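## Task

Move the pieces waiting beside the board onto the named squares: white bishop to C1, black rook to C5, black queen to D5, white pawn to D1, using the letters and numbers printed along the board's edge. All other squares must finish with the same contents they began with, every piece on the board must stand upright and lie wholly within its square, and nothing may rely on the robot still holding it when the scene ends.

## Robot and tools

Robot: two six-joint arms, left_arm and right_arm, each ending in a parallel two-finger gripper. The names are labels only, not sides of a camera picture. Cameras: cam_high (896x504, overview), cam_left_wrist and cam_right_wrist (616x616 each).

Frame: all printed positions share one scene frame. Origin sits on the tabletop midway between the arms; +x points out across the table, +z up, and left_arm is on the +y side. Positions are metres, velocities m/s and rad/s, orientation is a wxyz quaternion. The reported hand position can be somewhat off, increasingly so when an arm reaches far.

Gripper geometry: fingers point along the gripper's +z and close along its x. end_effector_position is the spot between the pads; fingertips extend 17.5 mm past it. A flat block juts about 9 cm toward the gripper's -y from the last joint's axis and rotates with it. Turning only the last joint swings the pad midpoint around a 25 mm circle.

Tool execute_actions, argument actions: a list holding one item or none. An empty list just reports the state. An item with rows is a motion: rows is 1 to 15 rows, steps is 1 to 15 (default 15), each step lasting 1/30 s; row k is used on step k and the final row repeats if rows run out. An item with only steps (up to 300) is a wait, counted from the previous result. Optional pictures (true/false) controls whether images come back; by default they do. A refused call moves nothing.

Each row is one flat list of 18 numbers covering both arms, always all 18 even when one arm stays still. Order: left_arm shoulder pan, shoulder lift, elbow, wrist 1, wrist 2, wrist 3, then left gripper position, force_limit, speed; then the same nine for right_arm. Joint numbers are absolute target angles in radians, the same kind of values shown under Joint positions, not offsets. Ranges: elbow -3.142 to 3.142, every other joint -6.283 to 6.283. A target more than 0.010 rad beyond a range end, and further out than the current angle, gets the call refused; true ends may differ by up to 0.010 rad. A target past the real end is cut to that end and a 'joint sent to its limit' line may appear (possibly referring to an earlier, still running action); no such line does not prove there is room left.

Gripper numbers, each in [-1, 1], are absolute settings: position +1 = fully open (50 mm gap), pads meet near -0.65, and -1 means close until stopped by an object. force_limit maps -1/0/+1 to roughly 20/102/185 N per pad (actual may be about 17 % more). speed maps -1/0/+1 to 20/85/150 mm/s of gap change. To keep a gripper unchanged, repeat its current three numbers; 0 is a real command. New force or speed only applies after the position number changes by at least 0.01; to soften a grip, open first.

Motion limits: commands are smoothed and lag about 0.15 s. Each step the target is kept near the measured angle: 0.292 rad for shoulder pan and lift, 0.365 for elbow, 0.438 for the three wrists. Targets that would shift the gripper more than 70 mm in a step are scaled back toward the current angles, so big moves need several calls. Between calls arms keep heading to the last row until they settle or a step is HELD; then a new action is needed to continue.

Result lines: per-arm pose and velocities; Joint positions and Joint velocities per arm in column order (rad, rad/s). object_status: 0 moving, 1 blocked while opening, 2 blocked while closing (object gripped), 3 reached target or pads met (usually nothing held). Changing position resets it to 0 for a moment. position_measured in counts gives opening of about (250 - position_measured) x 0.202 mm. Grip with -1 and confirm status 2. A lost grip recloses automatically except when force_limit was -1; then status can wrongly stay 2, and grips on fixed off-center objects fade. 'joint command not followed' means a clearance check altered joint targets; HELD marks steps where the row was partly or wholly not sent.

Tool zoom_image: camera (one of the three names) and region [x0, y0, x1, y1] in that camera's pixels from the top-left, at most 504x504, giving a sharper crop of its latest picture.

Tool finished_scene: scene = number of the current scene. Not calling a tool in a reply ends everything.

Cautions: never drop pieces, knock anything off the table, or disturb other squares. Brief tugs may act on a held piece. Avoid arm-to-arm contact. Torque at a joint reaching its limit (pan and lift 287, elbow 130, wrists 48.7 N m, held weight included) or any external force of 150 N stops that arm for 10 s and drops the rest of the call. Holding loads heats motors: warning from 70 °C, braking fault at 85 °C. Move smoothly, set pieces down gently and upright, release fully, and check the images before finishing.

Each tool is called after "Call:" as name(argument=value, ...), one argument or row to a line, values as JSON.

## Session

Call:
execute_actions(
  actions=[],
)

Scene clock: 0.00 s of 5200.00 s.
left_arm: end_effector_position=(+0.6649, +0.5103, +0.3062) position_measured=3 object_status=3 end_effector_quat_wxyz=(-0.418, -0.438, +0.774, +0.186) end_effector_velocity=(-0.000, -0.000, -0.000) end_effector_angular_velocity=(+0.000, +0.001, -0.001) | right_arm: end_effector_position=(+0.3117, -0.5538, +0.1945) position_measured=3 object_status=3 end_effector_quat_wxyz=(-0.227, +0.347, +0.814, -0.407) end_effector_velocity=(+0.000, -0.000, +0.000) end_effector_angular_velocity=(-0.001, -0.001, -0.001)
Joint positions: left_arm=[ 2.593 -1.136  1.429 -0.962 -1.924 -2.772] | right_arm=[ 2.911 -1.715  2.446 -1.552 -2.257 -0.703]
Joint velocities: left_arm=[-0.     0.     0.     0.001  0.     0.001] | right_arm=[ 0.     0.    -0.001  0.    -0.     0.001]

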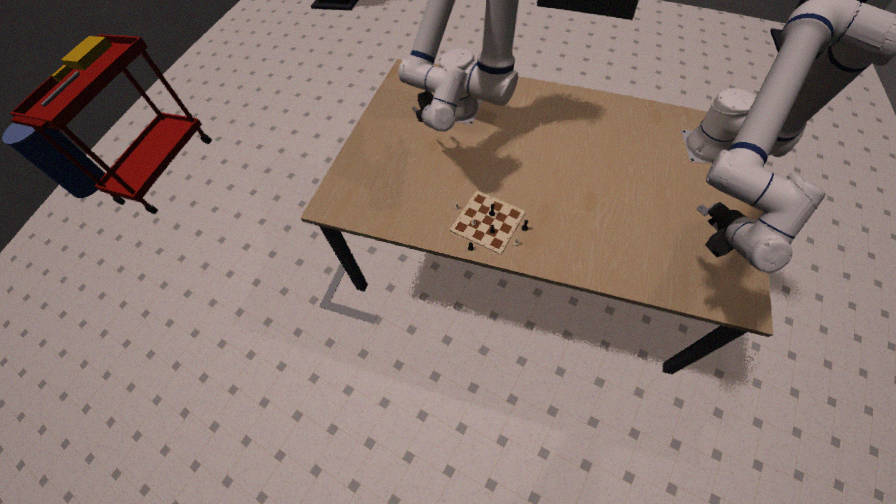

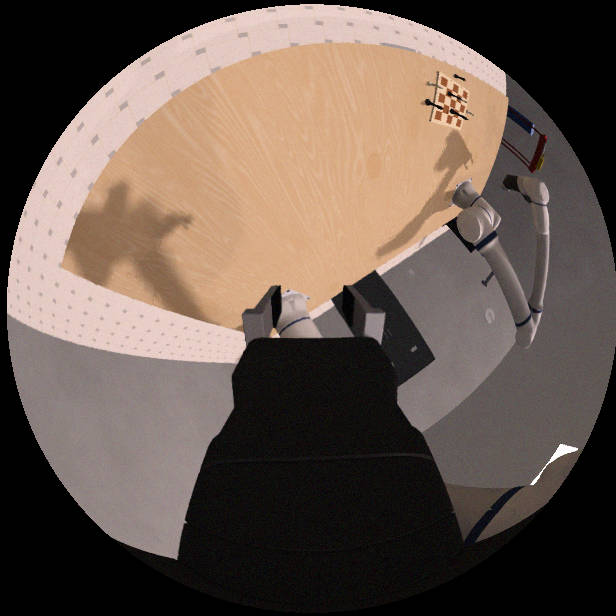

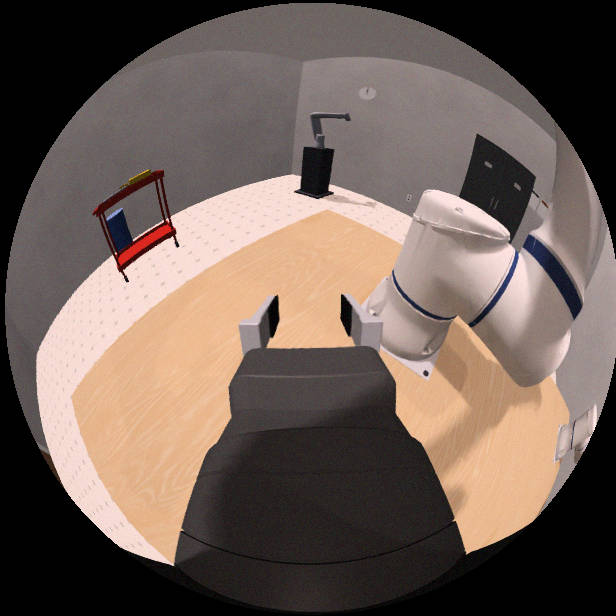

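Call:
execute_actions(
  actions=[
    {"rows":[[2.593,-1.136,1.429,-0.962,-1.924,-2.772,1,0,0,3.4759,-1.4198,1.989,-2.14,-1.571,-1.222,1,0,0]]},
  ],
  pictures=false,
)

Call:
execute_actions(
  actions=[
    {"steps":70},
  ],
)

Call:
zoom_image(
  camera="cam_right_wrist",
  region=[190,130,430,370],
)

Scene clock: 4.97 s of 5200.00 s.
left_arm: end_effector_position=(+0.6649, +0.5102, +0.3063) position_measured=3 object_status=3 end_effector_quat_wxyz=(-0.418, -0.438, +0.774, +0.186) end_effector_velocity=(+0.001, -0.001, -0.001) end_effector_angular_velocity=(+0.001, +0.001, -0.001) | right_arm: end_effector_position=(+0.4648, -0.4800, +0.1790) position_measured=3 object_status=3 end_effector_quat_wxyz=(-0.156, +0.289, +0.900, -0.285) end_effector_velocity=(+0.291, +0.214, -0.020) end_effector_angular_velocity=(+0.521, -0.416, +0.371)
Joint positions: left_arm=[ 2.593 -1.136  1.429 -0.962 -1.924 -2.772] | right_arm=[ 3.054 -1.596  2.273 -1.765 -2.042 -0.905]
Joint velocities: left_arm=[-0.001  0.002 -0.001 -0.     0.001 -0.   ] | right_arm=[ 0.307  0.195 -0.314 -0.416  0.458 -0.35 ]
Steps of this call (steps 1 to 90: nothing new was sent; then 1.47 s passed at rest; steps 91 to 105: all 15 steps of this action). Readings (joint positions | what the end effector reports):
91: left_arm=[2.593 -1.136 1.429 -0.962 -1.924 -2.772] | right_arm=[2.911 -1.715 2.445 -1.552 -2.257 -0.704] | left_arm position_measured=3 object_status=3 | right_arm position_measured=3 object_status=3
92: left_arm=[2.593 -1.136 1.429 -0.962 -1.924 -2.772] | right_arm=[2.920 -1.705 2.435 -1.566 -2.242 -0.718] | left_arm position_measured=3 object_status=3 | right_arm position_measured=3 object_status=3
94: left_arm=[2.593 -1.136 1.429 -0.962 -1.924 -2.772] | right_arm=[2.943 -1.683 2.405 -1.600 -2.209 -0.752] | left_arm position_measured=3 object_status=3 | right_arm position_measured=3 object_status=3
98: left_arm=[2.593 -1.136 1.429 -0.962 -1.924 -2.772] | right_arm=[2.984 -1.647 2.354 -1.662 -2.147 -0.813] | left_arm position_measured=3 object_status=3 | right_arm position_measured=3 object_status=3
105: the state above

Scene clock: 7.30 s of 5200.00 s.
left_arm: end_effector_position=(+0.6649, +0.5102, +0.3063) position_measured=3 object_status=3 end_effector_quat_wxyz=(-0.418, -0.438, +0.774, +0.186) end_effector_velocity=(+0.000, -0.001, +0.000) end_effector_angular_velocity=(+0.000, -0.001, -0.000) | right_arm: end_effector_position=(+0.6501, -0.0994, +0.2000) position_measured=3 object_status=3 end_effector_quat_wxyz=(+0.000, +0.000, +1.000, -0.000) end_effector_velocity=(-0.000, -0.000, +0.000) end_effector_angular_velocity=(-0.001, -0.001, -0.000)
Joint positions: left_arm=[ 2.593 -1.136  1.429 -0.962 -1.924 -2.772] | right_arm=[ 3.476 -1.42   1.989 -2.14  -1.571 -1.222]
Joint velocities: left_arm=[-0.001  0.    -0.001  0.    -0.    -0.001] | right_arm=[ 0.    -0.     0.    -0.    -0.001  0.   ]
Steps of this call (steps 1 to 60: the robot went on to your last target; steps 61 to 70: nothing new was sent). Readings (joint positions | what the end effector reports):
1: left_arm=[2.593 -1.136 1.429 -0.962 -1.924 -2.772] | right_arm=[3.064 -1.589 2.262 -1.779 -2.026 -0.916] | left_arm position_measured=3 object_status=3 | right_arm position_measured=3 object_status=3
2: left_arm=[2.593 -1.136 1.429 -0.962 -1.924 -2.772] | right_arm=[3.075 -1.583 2.252 -1.793 -2.010 -0.928] | left_arm position_measured=3 object_status=3 | right_arm position_measured=3 object_status=3
4: left_arm=[2.593 -1.136 1.429 -0.962 -1.924 -2.772] | right_arm=[3.097 -1.571 2.232 -1.819 -1.978 -0.950] | left_arm position_measured=3 object_status=3 | right_arm position_measured=3 object_status=3
8: left_arm=[2.593 -1.136 1.429 -0.962 -1.924 -2.772] | right_arm=[3.142 -1.548 2.195 -1.868 -1.916 -0.992] | left_arm position_measured=3 object_status=3 | right_arm position_measured=3 object_status=3
70: the state above
All arms were judged still, so your last target was given up. Only a new action makes them travel on or press farther. Fingers that are still opening or closing keep moving.

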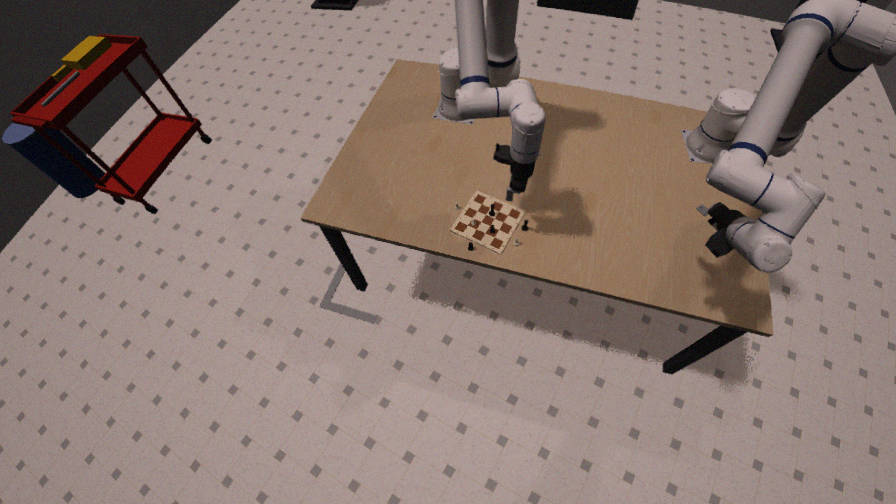

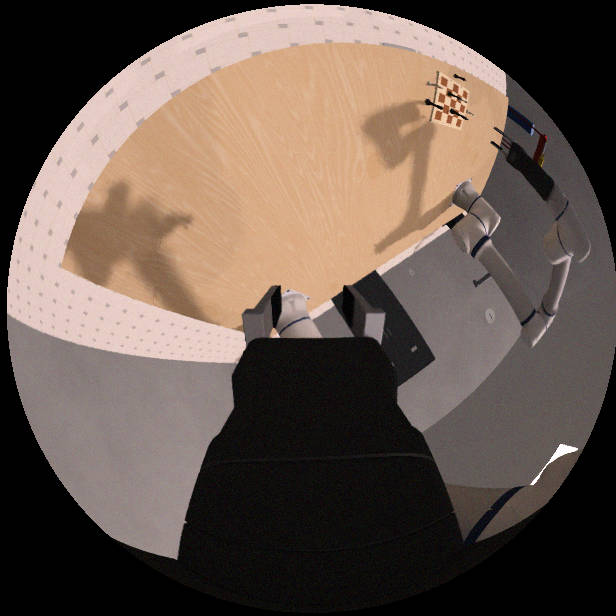

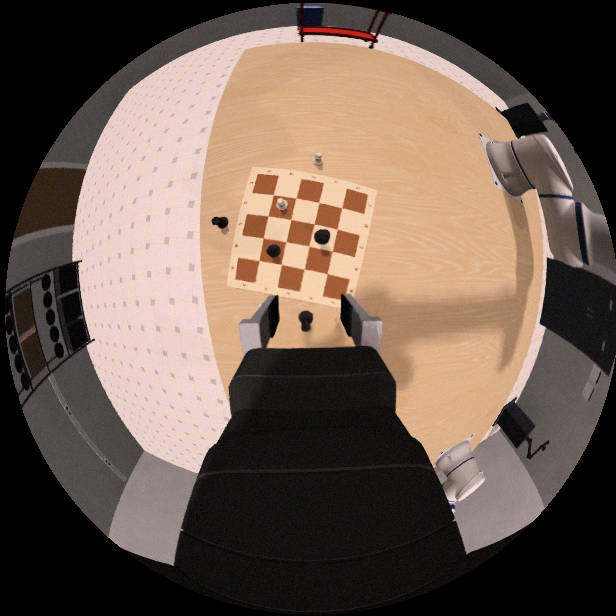

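Region (190, 130, 430, 370) of cam_right_wrist's 616x616 image, scaled by 2.100, with more detail than that image has.

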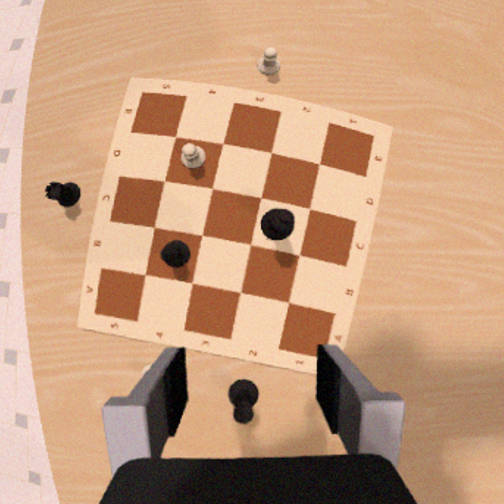

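Call:
execute_actions(
  actions=[
    {"rows":[[2.593,-1.136,1.429,-0.962,-1.924,-2.772,1,0,0,3.5657,-1.2497,1.985,-2.306,-1.571,-1.132,0.7,0,0]]},
  ],
  pictures=false,
)

Call:
execute_actions(
  actions=[
    {"steps":15},
  ],
)

Scene clock: 12.87 s of 5200.00 s.
left_arm: end_effector_position=(+0.6649, +0.5102, +0.3063) position_measured=3 object_status=3 end_effector_quat_wxyz=(-0.418, -0.438, +0.774, +0.186) end_effector_velocity=(-0.000, +0.001, -0.000) end_effector_angular_velocity=(+0.000, +0.001, +0.001) | right_arm: end_effector_position=(+0.6520, -0.0330, +0.1057) position_measured=48 object_status=3 end_effector_quat_wxyz=(+0.000, +0.000, +1.000, -0.000) end_effector_velocity=(-0.003, +0.027, -0.041) end_effector_angular_velocity=(-0.001, -0.001, +0.001)
Joint positions: left_arm=[ 2.593 -1.136  1.429 -0.962 -1.924 -2.772] | right_arm=[ 3.561 -1.259  1.985 -2.297 -1.571 -1.137]
Joint velocities: left_arm=[ 0.001 -0.     0.001  0.     0.    -0.   ] | right_arm=[ 0.036  0.067 -0.001 -0.066 -0.001  0.035]
Steps of this call (steps 1 to 90: nothing new was sent; then 2.07 s passed at rest; steps 91 to 105: all 15 steps of this action). Readings (joint positions | what the end effector reports):
91: left_arm=[2.593 -1.136 1.429 -0.962 -1.924 -2.772] | right_arm=[3.476 -1.419 1.989 -2.140 -1.571 -1.222] | left_arm position_measured=3 object_status=3 | right_arm position_measured=6 object_status=0
92: left_arm=[2.593 -1.136 1.429 -0.962 -1.924 -2.772] | right_arm=[3.482 -1.410 1.988 -2.151 -1.571 -1.216] | left_arm position_measured=3 object_status=3 | right_arm position_measured=20 object_status=0
94: left_arm=[2.593 -1.136 1.429 -0.962 -1.924 -2.772] | right_arm=[3.501 -1.371 1.988 -2.187 -1.571 -1.197] | left_arm position_measured=3 object_status=3 | right_arm position_measured=46 object_status=0
98: left_arm=[2.593 -1.136 1.429 -0.962 -1.924 -2.772] | right_arm=[3.537 -1.304 1.986 -2.253 -1.571 -1.161] | left_arm position_measured=3 object_status=3 | right_arm position_measured=48 object_status=0
105: the state above

Scene clock: 13.37 s of 5200.00 s.
left_arm: end_effector_position=(+0.6649, +0.5102, +0.3063) position_measured=3 object_status=3 end_effector_quat_wxyz=(-0.418, -0.438, +0.774, +0.186) end_effector_velocity=(-0.001, +0.000, -0.002) end_effector_angular_velocity=(+0.001, +0.003, -0.000) | right_arm: end_effector_position=(+0.6515, -0.0295, +0.1003) position_measured=48 object_status=3 end_effector_quat_wxyz=(+0.000, +0.000, +1.000, -0.000) end_effector_velocity=(-0.000, +0.000, -0.002) end_effector_angular_velocity=(-0.001, +0.001, -0.001)
Joint positions: left_arm=[ 2.593 -1.136  1.429 -0.962 -1.924 -2.772] | right_arm=[ 3.566 -1.25   1.985 -2.306 -1.571 -1.132]
Joint velocities: left_arm=[0.    0.002 0.002 0.    0.    0.   ] | right_arm=[ 0.001  0.002  0.001 -0.001 -0.001  0.001]
Steps of this call (steps 1 to 15: the robot went on to your last target). Readings (joint positions | what the end effector reports):
1: left_arm=[2.593 -1.136 1.429 -0.962 -1.924 -2.772] | right_arm=[3.562 -1.257 1.985 -2.299 -1.571 -1.136] | left_arm position_measured=3 object_status=3 | right_arm position_measured=48 object_status=3
2: left_arm=[2.593 -1.136 1.429 -0.962 -1.924 -2.772] | right_arm=[3.563 -1.255 1.985 -2.301 -1.571 -1.135] | left_arm position_measured=3 object_status=3 | right_arm position_measured=48 object_status=3
4: left_arm=[2.593 -1.136 1.429 -0.962 -1.924 -2.772] | right_arm=[3.564 -1.253 1.985 -2.303 -1.571 -1.134] | left_arm position_measured=3 object_status=3 | right_arm position_measured=48 object_status=3
8: left_arm=[2.593 -1.136 1.429 -0.962 -1.924 -2.772] | right_arm=[3.565 -1.251 1.985 -2.305 -1.571 -1.133] | left_arm position_measured=3 object_status=3 | right_arm position_measured=48 object_status=3
15: the state above
All arms were judged still, so your last target was given up. Only a new action makes them travel on or press farther. Fingers that are still opening or closing keep moving.

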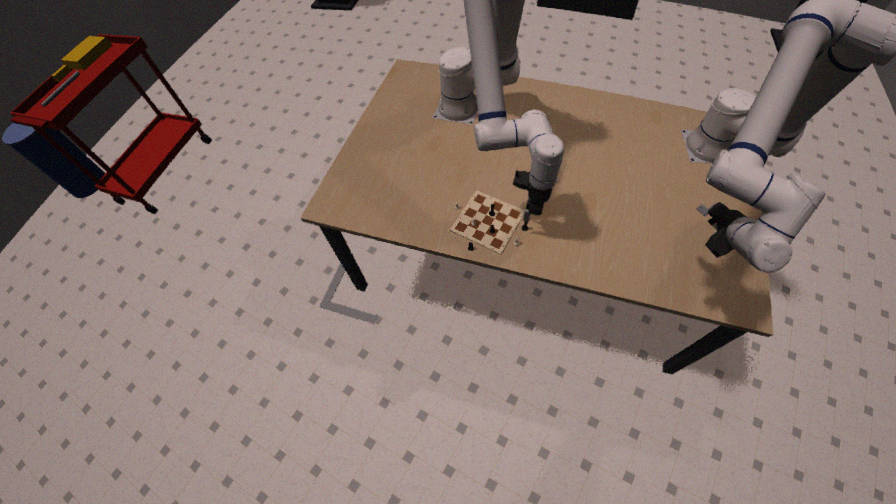

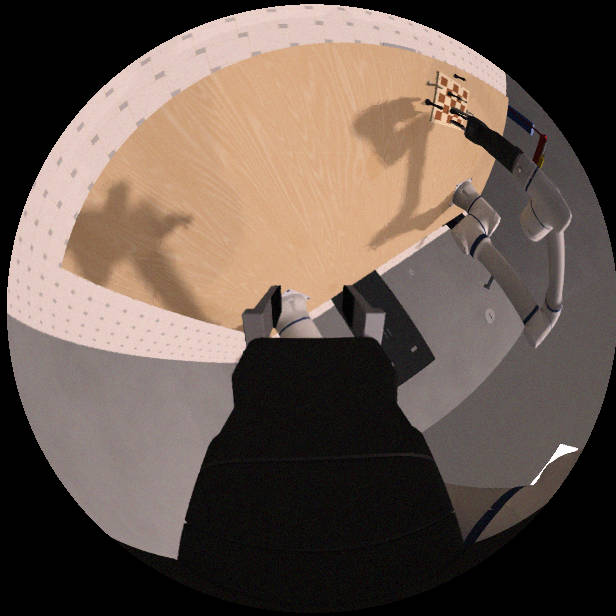

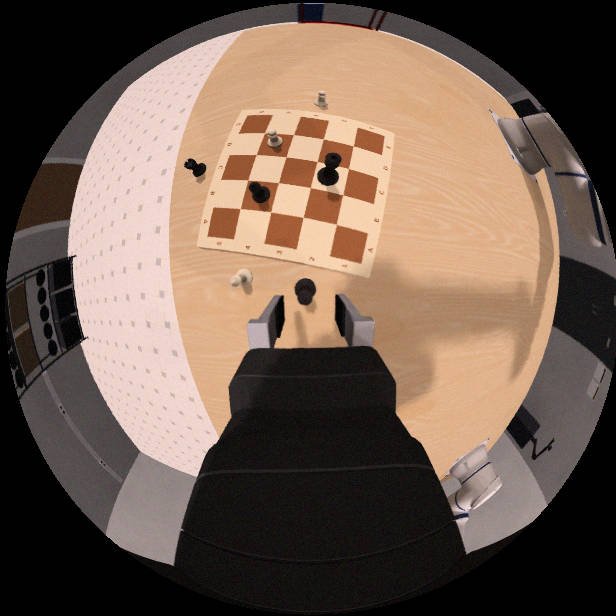

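Call:
execute_actions(
  actions=[
    {"rows":[[2.593,-1.136,1.429,-0.962,-1.924,-2.772,1,0,0,3.5607,-1.1723,2.0105,-2.409,-1.571,-1.137,0.7,0,0]]},
  ],
)

Call:
execute_actions(
  actions=[
    {"rows":[[2.593,-1.136,1.429,-0.962,-1.924,-2.772,1,0,0,3.5607,-1.1723,2.0105,-2.409,-1.571,-1.137,-1,0.5,0]]},
  ],
  pictures=false,
)

Call:
execute_actions(
  actions=[
    {"rows":[[2.593,-1.136,1.429,-0.962,-1.924,-2.772,1,0,0,3.5607,-1.281,1.961,-2.251,-1.571,-1.137,-1,0.5,0]]},
  ],
  pictures=false,
)

Call:
execute_actions(
  actions=[
    {"rows":[[2.593,-1.136,1.429,-0.962,-1.924,-2.772,1,0,0,3.2663,-1.3233,2.0191,-2.2666,-1.571,-1.432,-1,0.5,0]]},
  ],
  pictures=false,
)

Call:
execute_actions(
  actions=[
    {"steps":18},
  ],
)

Scene clock: 21.57 s of 5200.00 s.
left_arm: end_effector_position=(+0.6649, +0.5102, +0.3063) position_measured=3 object_status=3 end_effector_quat_wxyz=(-0.418, -0.438, +0.774, +0.186) end_effector_velocity=(+0.000, +0.000, +0.001) end_effector_angular_velocity=(-0.000, -0.002, +0.001) | right_arm: end_effector_position=(+0.6565, -0.0310, +0.0437) position_measured=48 object_status=3 end_effector_quat_wxyz=(+0.000, +0.000, +1.000, -0.000) end_effector_velocity=(-0.000, -0.001, -0.013) end_effector_angular_velocity=(+0.000, +0.000, -0.000)
Joint positions: left_arm=[ 2.593 -1.136  1.429 -0.962 -1.924 -2.772] | right_arm=[ 3.561 -1.175  2.01  -2.406 -1.571 -1.137]
Joint velocities: left_arm=[ 0.    -0.001 -0.001  0.    -0.    -0.001] | right_arm=[-0.001  0.016  0.007 -0.023  0.    -0.001]
Steps of this call (steps 1 to 90: nothing new was sent; then 4.70 s passed at rest; steps 91 to 105: all 15 steps of this action). Readings (joint positions | what the end effector reports):
91: left_arm=[2.593 -1.136 1.429 -0.962 -1.924 -2.772] | right_arm=[3.566 -1.249 1.985 -2.306 -1.571 -1.132] | left_arm position_measured=3 object_status=3 | right_arm position_measured=48 object_status=3
92: left_arm=[2.593 -1.136 1.429 -0.962 -1.924 -2.772] | right_arm=[3.565 -1.240 1.987 -2.321 -1.571 -1.132] | left_arm position_measured=3 object_status=3 | right_arm position_measured=48 object_status=3
94: left_arm=[2.593 -1.136 1.429 -0.962 -1.924 -2.772] | right_arm=[3.563 -1.211 1.998 -2.357 -1.571 -1.134] | left_arm position_measured=3 object_status=3 | right_arm position_measured=48 object_status=3
98: left_arm=[2.593 -1.136 1.429 -0.962 -1.924 -2.772] | right_arm=[3.562 -1.186 2.006 -2.391 -1.571 -1.136] | left_arm position_measured=3 object_status=3 | right_arm position_measured=48 object_status=3
105: the state above

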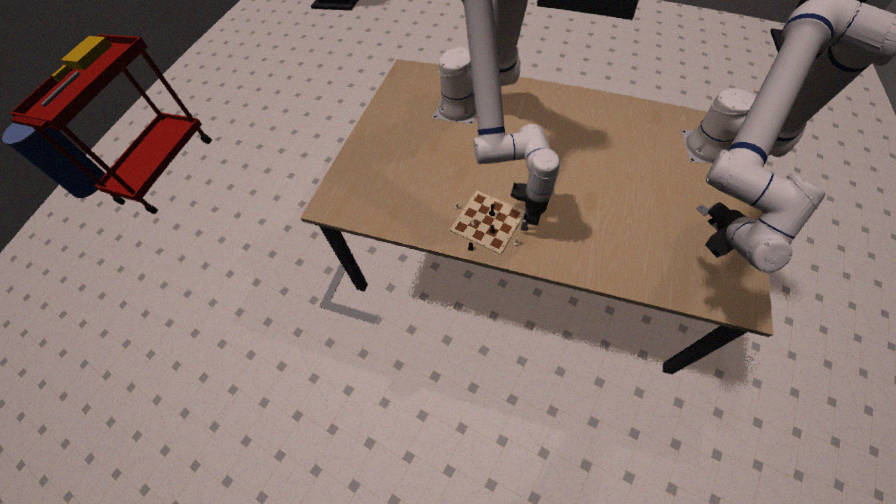

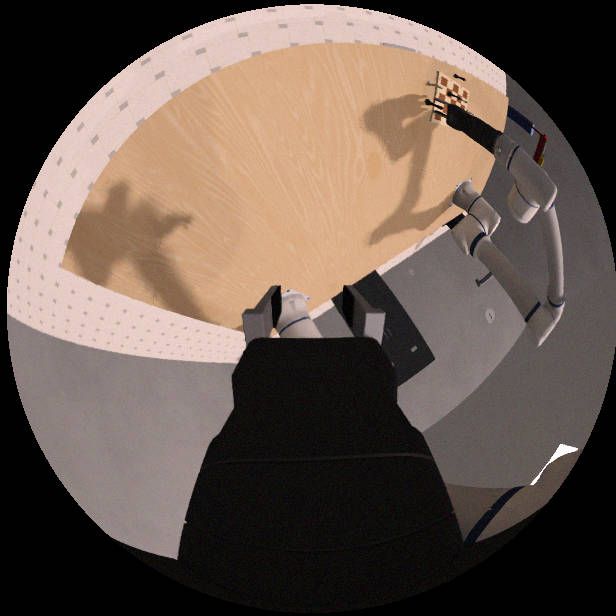

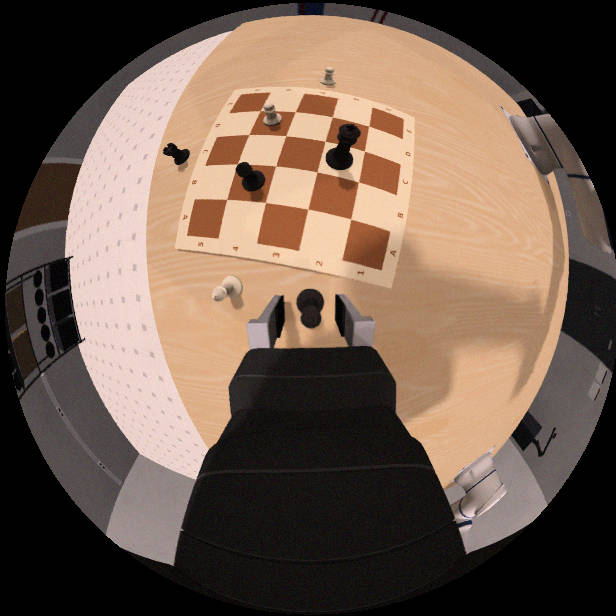

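Scene clock: 22.07 s of 5200.00 s.
left_arm: end_effector_position=(+0.6649, +0.5102, +0.3063) position_measured=3 object_status=3 end_effector_quat_wxyz=(-0.418, -0.438, +0.774, +0.186) end_effector_velocity=(+0.000, -0.000, -0.000) end_effector_angular_velocity=(-0.000, +0.000, -0.000) | right_arm: end_effector_position=(+0.6566, -0.0311, +0.0420) position_measured=193 object_status=0 end_effector_quat_wxyz=(+0.000, +0.000, +1.000, -0.000) end_effector_velocity=(+0.001, +0.000, +0.001) end_effector_angular_velocity=(+0.001, -0.002, +0.000)
Joint positions: left_arm=[ 2.593 -1.136  1.429 -0.962 -1.924 -2.772] | right_arm=[ 3.561 -1.172  2.01  -2.409 -1.571 -1.137]
Joint velocities: left_arm=[-0.     0.001  0.    -0.    -0.     0.   ] | right_arm=[-0.    -0.001 -0.001 -0.    -0.    -0.   ]
Steps of this call (steps 1 to 15: all 15 steps of this action). Readings (joint positions | what the end effector reports):
1: left_arm=[2.593 -1.136 1.429 -0.962 -1.924 -2.772] | right_arm=[3.561 -1.174 2.010 -2.407 -1.571 -1.137] | left_arm position_measured=3 object_status=3 | right_arm position_measured=51 object_status=0
2: left_arm=[2.593 -1.136 1.429 -0.962 -1.924 -2.772] | right_arm=[3.561 -1.174 2.010 -2.407 -1.571 -1.137] | left_arm position_measured=3 object_status=3 | right_arm position_measured=65 object_status=0
4: left_arm=[2.593 -1.136 1.429 -0.962 -1.924 -2.772] | right_arm=[3.561 -1.173 2.010 -2.408 -1.571 -1.137] | left_arm position_measured=3 object_status=3 | right_arm position_measured=93 object_status=0
8: left_arm=[2.593 -1.136 1.429 -0.962 -1.924 -2.772] | right_arm=[3.561 -1.173 2.010 -2.409 -1.571 -1.137] | left_arm position_measured=3 object_status=3 | right_arm position_measured=149 object_status=0
15: the state above

Scene clock: 22.57 s of 5200.00 s.
left_arm: end_effector_position=(+0.6649, +0.5102, +0.3063) position_measured=3 object_status=3 end_effector_quat_wxyz=(-0.418, -0.438, +0.774, +0.186) end_effector_velocity=(+0.000, +0.001, -0.001) end_effector_angular_velocity=(-0.001, +0.001, -0.000) | right_arm: end_effector_position=(+0.6561, -0.0314, +0.1268) position_measured=193 object_status=2 end_effector_quat_wxyz=(+0.000, +0.000, +1.000, -0.000) end_effector_velocity=(-0.002, -0.000, +0.025) end_effector_angular_velocity=(+0.001, -0.001, +0.000)
Joint positions: left_arm=[ 2.593 -1.136  1.429 -0.962 -1.924 -2.772] | right_arm=[ 3.561 -1.277  1.963 -2.257 -1.571 -1.137]
Joint velocities: left_arm=[ 0.001  0.001  0.    -0.     0.     0.002] | right_arm=[ 0.    -0.03  -0.014  0.043  0.001  0.   ]
Steps of this call (steps 1 to 15: all 15 steps of this action). Readings (joint positions | what the end effector reports):
1: left_arm=[2.593 -1.136 1.429 -0.962 -1.924 -2.772] | right_arm=[3.561 -1.173 2.010 -2.409 -1.571 -1.137] | left_arm position_measured=3 object_status=3 | right_arm position_measured=193 object_status=0
2: left_arm=[2.593 -1.136 1.429 -0.962 -1.924 -2.772] | right_arm=[3.561 -1.182 2.007 -2.393 -1.571 -1.137] | left_arm position_measured=3 object_status=3 | right_arm position_measured=193 object_status=0
4: left_arm=[2.593 -1.136 1.429 -0.962 -1.924 -2.772] | right_arm=[3.561 -1.216 1.990 -2.346 -1.571 -1.137] | left_arm position_measured=3 object_status=3 | right_arm position_measured=193 object_status=2
8: left_arm=[2.593 -1.136 1.429 -0.962 -1.924 -2.772] | right_arm=[3.561 -1.258 1.972 -2.285 -1.571 -1.137] | left_arm position_measured=3 object_status=3 | right_arm position_measured=193 object_status=2
15: the state above

Scene clock: 23.07 s of 5200.00 s.
left_arm: end_effector_position=(+0.6649, +0.5102, +0.3063) position_measured=3 object_status=3 end_effector_quat_wxyz=(-0.418, -0.438, +0.774, +0.186) end_effector_velocity=(-0.000, -0.000, -0.000) end_effector_angular_velocity=(+0.001, +0.000, +0.001) | right_arm: end_effector_position=(+0.7250, -0.1878, +0.1296) position_measured=193 object_status=2 end_effector_quat_wxyz=(+0.000, +0.000, +1.000, -0.000) end_effector_velocity=(+0.098, -0.321, +0.002) end_effector_angular_velocity=(-0.001, +0.001, -0.004)
Joint positions: left_arm=[ 2.593 -1.136  1.429 -0.962 -1.924 -2.772] | right_arm=[ 3.326 -1.314  2.008 -2.264 -1.571 -1.373]
Joint velocities: left_arm=[-0.    -0.     0.001 -0.001 -0.    -0.001] | right_arm=[-0.468 -0.071  0.09  -0.019 -0.    -0.464]
Steps of this call (steps 1 to 15: all 15 steps of this action). Readings (joint positions | what the end effector reports):
1: left_arm=[2.593 -1.136 1.429 -0.962 -1.924 -2.772] | right_arm=[3.560 -1.278 1.962 -2.255 -1.571 -1.137] | left_arm position_measured=3 object_status=3 | right_arm position_measured=193 object_status=2
2: left_arm=[2.593 -1.136 1.429 -0.962 -1.924 -2.772] | right_arm=[3.551 -1.280 1.964 -2.255 -1.571 -1.148] | left_arm position_measured=3 object_status=3 | right_arm position_measured=193 object_status=2
4: left_arm=[2.593 -1.136 1.429 -0.962 -1.924 -2.772] | right_arm=[3.514 -1.285 1.971 -2.257 -1.571 -1.185] | left_arm position_measured=3 object_status=3 | right_arm position_measured=193 object_status=2
8: left_arm=[2.593 -1.136 1.429 -0.962 -1.924 -2.772] | right_arm=[3.446 -1.296 1.984 -2.259 -1.571 -1.252] | left_arm position_measured=3 object_status=3 | right_arm position_measured=193 object_status=2
15: the state above

Scene clock: 23.67 s of 5200.00 s.
left_arm: end_effector_position=(+0.6649, +0.5102, +0.3063) position_measured=3 object_status=3 end_effector_quat_wxyz=(-0.418, -0.438, +0.774, +0.186) end_effector_velocity=(+0.000, -0.000, +0.001) end_effector_angular_velocity=(-0.001, -0.002, -0.000) | right_arm: end_effector_position=(+0.7362, -0.2283, +0.1300) position_measured=193 object_status=2 end_effector_quat_wxyz=(+0.000, +0.000, +1.000, -0.000) end_effector_velocity=(+0.001, -0.003, +0.001) end_effector_angular_velocity=(+0.001, -0.002, +0.000)
Joint positions: left_arm=[ 2.593 -1.136  1.429 -0.962 -1.924 -2.772] | right_arm=[ 3.267 -1.323  2.019 -2.267 -1.571 -1.431]
Joint velocities: left_arm=[-0.    -0.001 -0.001  0.     0.    -0.   ] | right_arm=[-0.004 -0.002  0.    -0.     0.    -0.005]
Steps of this call (steps 1 to 18: the robot went on to your last target). Readings (joint positions | what the end effector reports):
1: left_arm=[2.593 -1.136 1.429 -0.962 -1.924 -2.772] | right_arm=[3.312 -1.316 2.010 -2.265 -1.571 -1.386] | left_arm position_measured=3 object_status=3 | right_arm position_measured=193 object_status=2
2: left_arm=[2.593 -1.136 1.429 -0.962 -1.924 -2.772] | right_arm=[3.301 -1.318 2.012 -2.265 -1.571 -1.397] | left_arm position_measured=3 object_status=3 | right_arm position_measured=193 object_status=2
4: left_arm=[2.593 -1.136 1.429 -0.962 -1.924 -2.772] | right_arm=[3.287 -1.320 2.015 -2.266 -1.571 -1.411] | left_arm position_measured=3 object_status=3 | right_arm position_measured=193 object_status=2
8: left_arm=[2.593 -1.136 1.429 -0.962 -1.924 -2.772] | right_arm=[3.274 -1.322 2.018 -2.266 -1.571 -1.425] | left_arm position_measured=3 object_status=3 | right_arm position_measured=193 object_status=2
18: the state above

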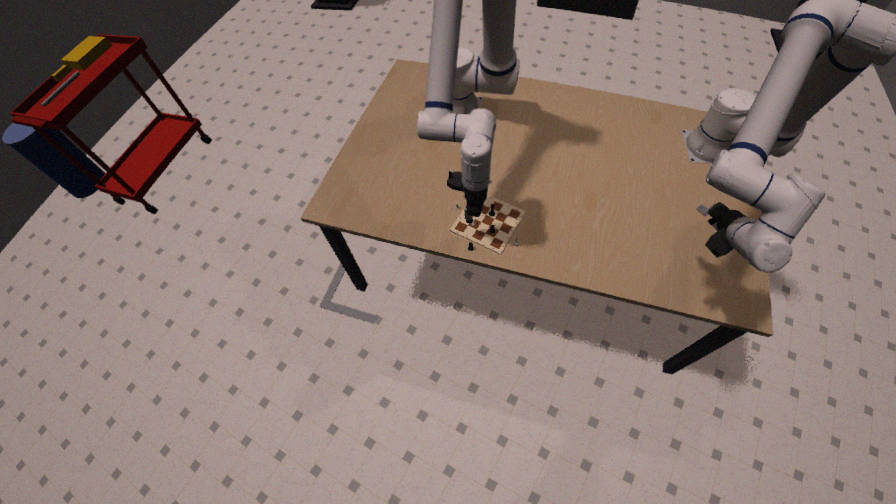

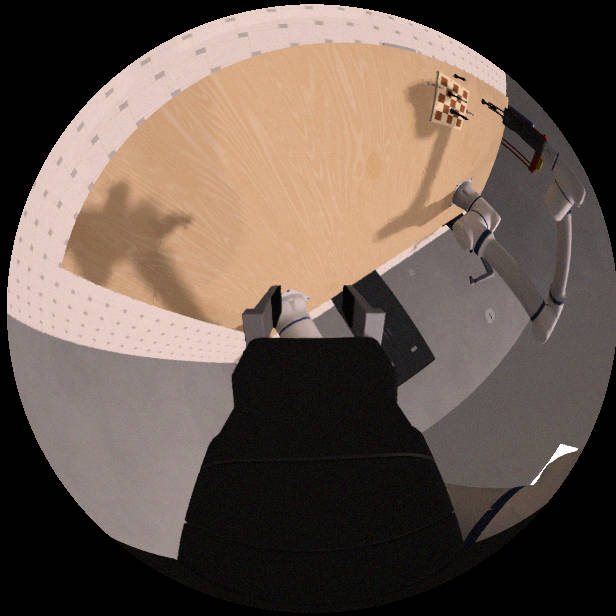

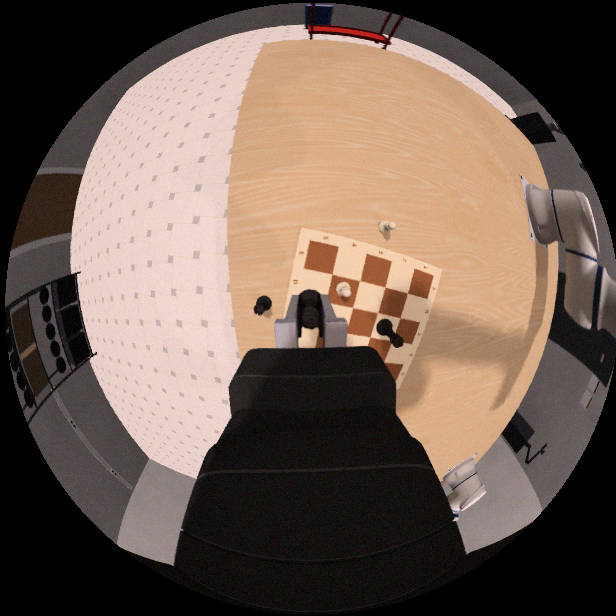

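Call:
execute_actions(
  actions=[
    {"rows":[[2.593,-1.136,1.429,-0.962,-1.924,-2.772,1,0,0,3.2623,-1.2324,2.0795,-2.4179,-1.571,-1.436,-1,0.5,0]]},
  ],
  pictures=false,
)

Call:
execute_actions(
  actions=[
    {"steps":10},
  ],
)

Scene clock: 27.13 s of 5200.00 s.
left_arm: end_effector_position=(+0.6649, +0.5102, +0.3063) position_measured=3 object_status=3 end_effector_quat_wxyz=(-0.418, -0.438, +0.774, +0.186) end_effector_velocity=(+0.000, -0.000, -0.001) end_effector_angular_velocity=(-0.001, +0.001, -0.001) | right_arm: end_effector_position=(+0.7311, -0.2322, +0.0544) position_measured=193 object_status=2 end_effector_quat_wxyz=(+0.000, +0.000, +1.000, -0.000) end_effector_velocity=(-0.003, -0.001, -0.019) end_effector_angular_velocity=(+0.000, +0.001, -0.000)
Joint positions: left_arm=[ 2.593 -1.136  1.429 -0.962 -1.924 -2.772] | right_arm=[ 3.262 -1.235  2.078 -2.413 -1.571 -1.436]
Joint velocities: left_arm=[-0.     0.001  0.    -0.    -0.     0.001] | right_arm=[-0.001  0.022  0.016 -0.037  0.    -0.   ]
Steps of this call (steps 1 to 15: the robot went on to your last target; steps 16 to 89: nothing new was sent; steps 90 to 104: all 15 steps of this action). Readings (joint positions | what the end effector reports):
90: left_arm=[2.593 -1.136 1.429 -0.962 -1.924 -2.772] | right_arm=[3.266 -1.323 2.019 -2.267 -1.571 -1.432] | left_arm position_measured=3 object_status=3 | right_arm position_measured=193 object_status=2
91: left_arm=[2.593 -1.136 1.429 -0.962 -1.924 -2.772] | right_arm=[3.266 -1.315 2.024 -2.284 -1.571 -1.432] | left_arm position_measured=3 object_status=3 | right_arm position_measured=193 object_status=2
93: left_arm=[2.593 -1.136 1.429 -0.962 -1.924 -2.772] | right_arm=[3.265 -1.283 2.047 -2.333 -1.571 -1.434] | left_arm position_measured=3 object_status=3 | right_arm position_measured=193 object_status=2
97: left_arm=[2.593 -1.136 1.429 -0.962 -1.924 -2.772] | right_arm=[3.263 -1.250 2.068 -2.388 -1.571 -1.435] | left_arm position_measured=3 object_status=3 | right_arm position_measured=193 object_status=2
104: the state above

Scene clock: 27.47 s of 5200.00 s.
left_arm: end_effector_position=(+0.6649, +0.5102, +0.3063) position_measured=3 object_status=3 end_effector_quat_wxyz=(-0.418, -0.438, +0.774, +0.186) end_effector_velocity=(+0.001, +0.000, +0.001) end_effector_angular_velocity=(-0.000, -0.003, +0.000) | right_arm: end_effector_position=(+0.7308, -0.2323, +0.0521) position_measured=193 object_status=2 end_effector_quat_wxyz=(+0.000, +0.000, +1.000, -0.000) end_effector_velocity=(-0.001, -0.000, -0.001) end_effector_angular_velocity=(+0.000, +0.000, -0.001)
Joint positions: left_arm=[ 2.593 -1.136  1.429 -0.962 -1.924 -2.772] | right_arm=[ 3.262 -1.233  2.079 -2.418 -1.571 -1.436]
Joint velocities: left_arm=[ 0.    -0.001 -0.001 -0.001  0.    -0.001] | right_arm=[-0.     0.001  0.002 -0.003  0.001  0.001]
Steps of this call (steps 1 to 10: the robot went on to your last target). Readings (joint positions | what the end effector reports):
1: left_arm=[2.593 -1.136 1.429 -0.962 -1.924 -2.772] | right_arm=[3.262 -1.235 2.078 -2.414 -1.571 -1.436] | left_arm position_measured=3 object_status=3 | right_arm position_measured=193 object_status=2
2: left_arm=[2.593 -1.136 1.429 -0.962 -1.924 -2.772] | right_arm=[3.262 -1.234 2.078 -2.415 -1.571 -1.436] | left_arm position_measured=3 object_status=3 | right_arm position_measured=193 object_status=2
4: left_arm=[2.593 -1.136 1.429 -0.962 -1.924 -2.772] | right_arm=[3.262 -1.233 2.079 -2.416 -1.571 -1.436] | left_arm position_measured=3 object_status=3 | right_arm position_measured=193 object_status=2
8: left_arm=[2.593 -1.136 1.429 -0.962 -1.924 -2.772] | right_arm=[3.262 -1.233 2.079 -2.417 -1.571 -1.436] | left_arm position_measured=3 object_status=3 | right_arm position_measured=193 object_status=2
10: the state above

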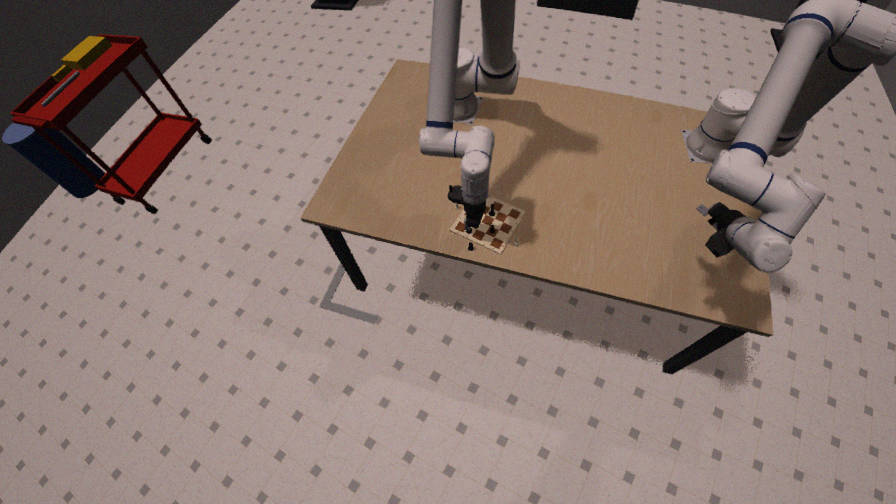

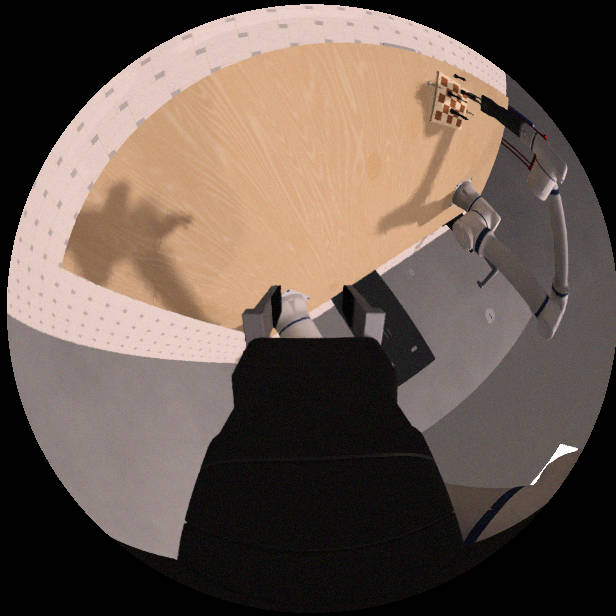

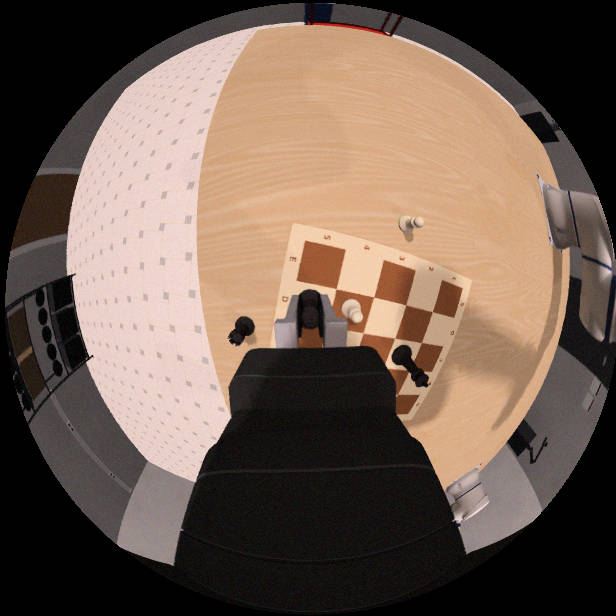

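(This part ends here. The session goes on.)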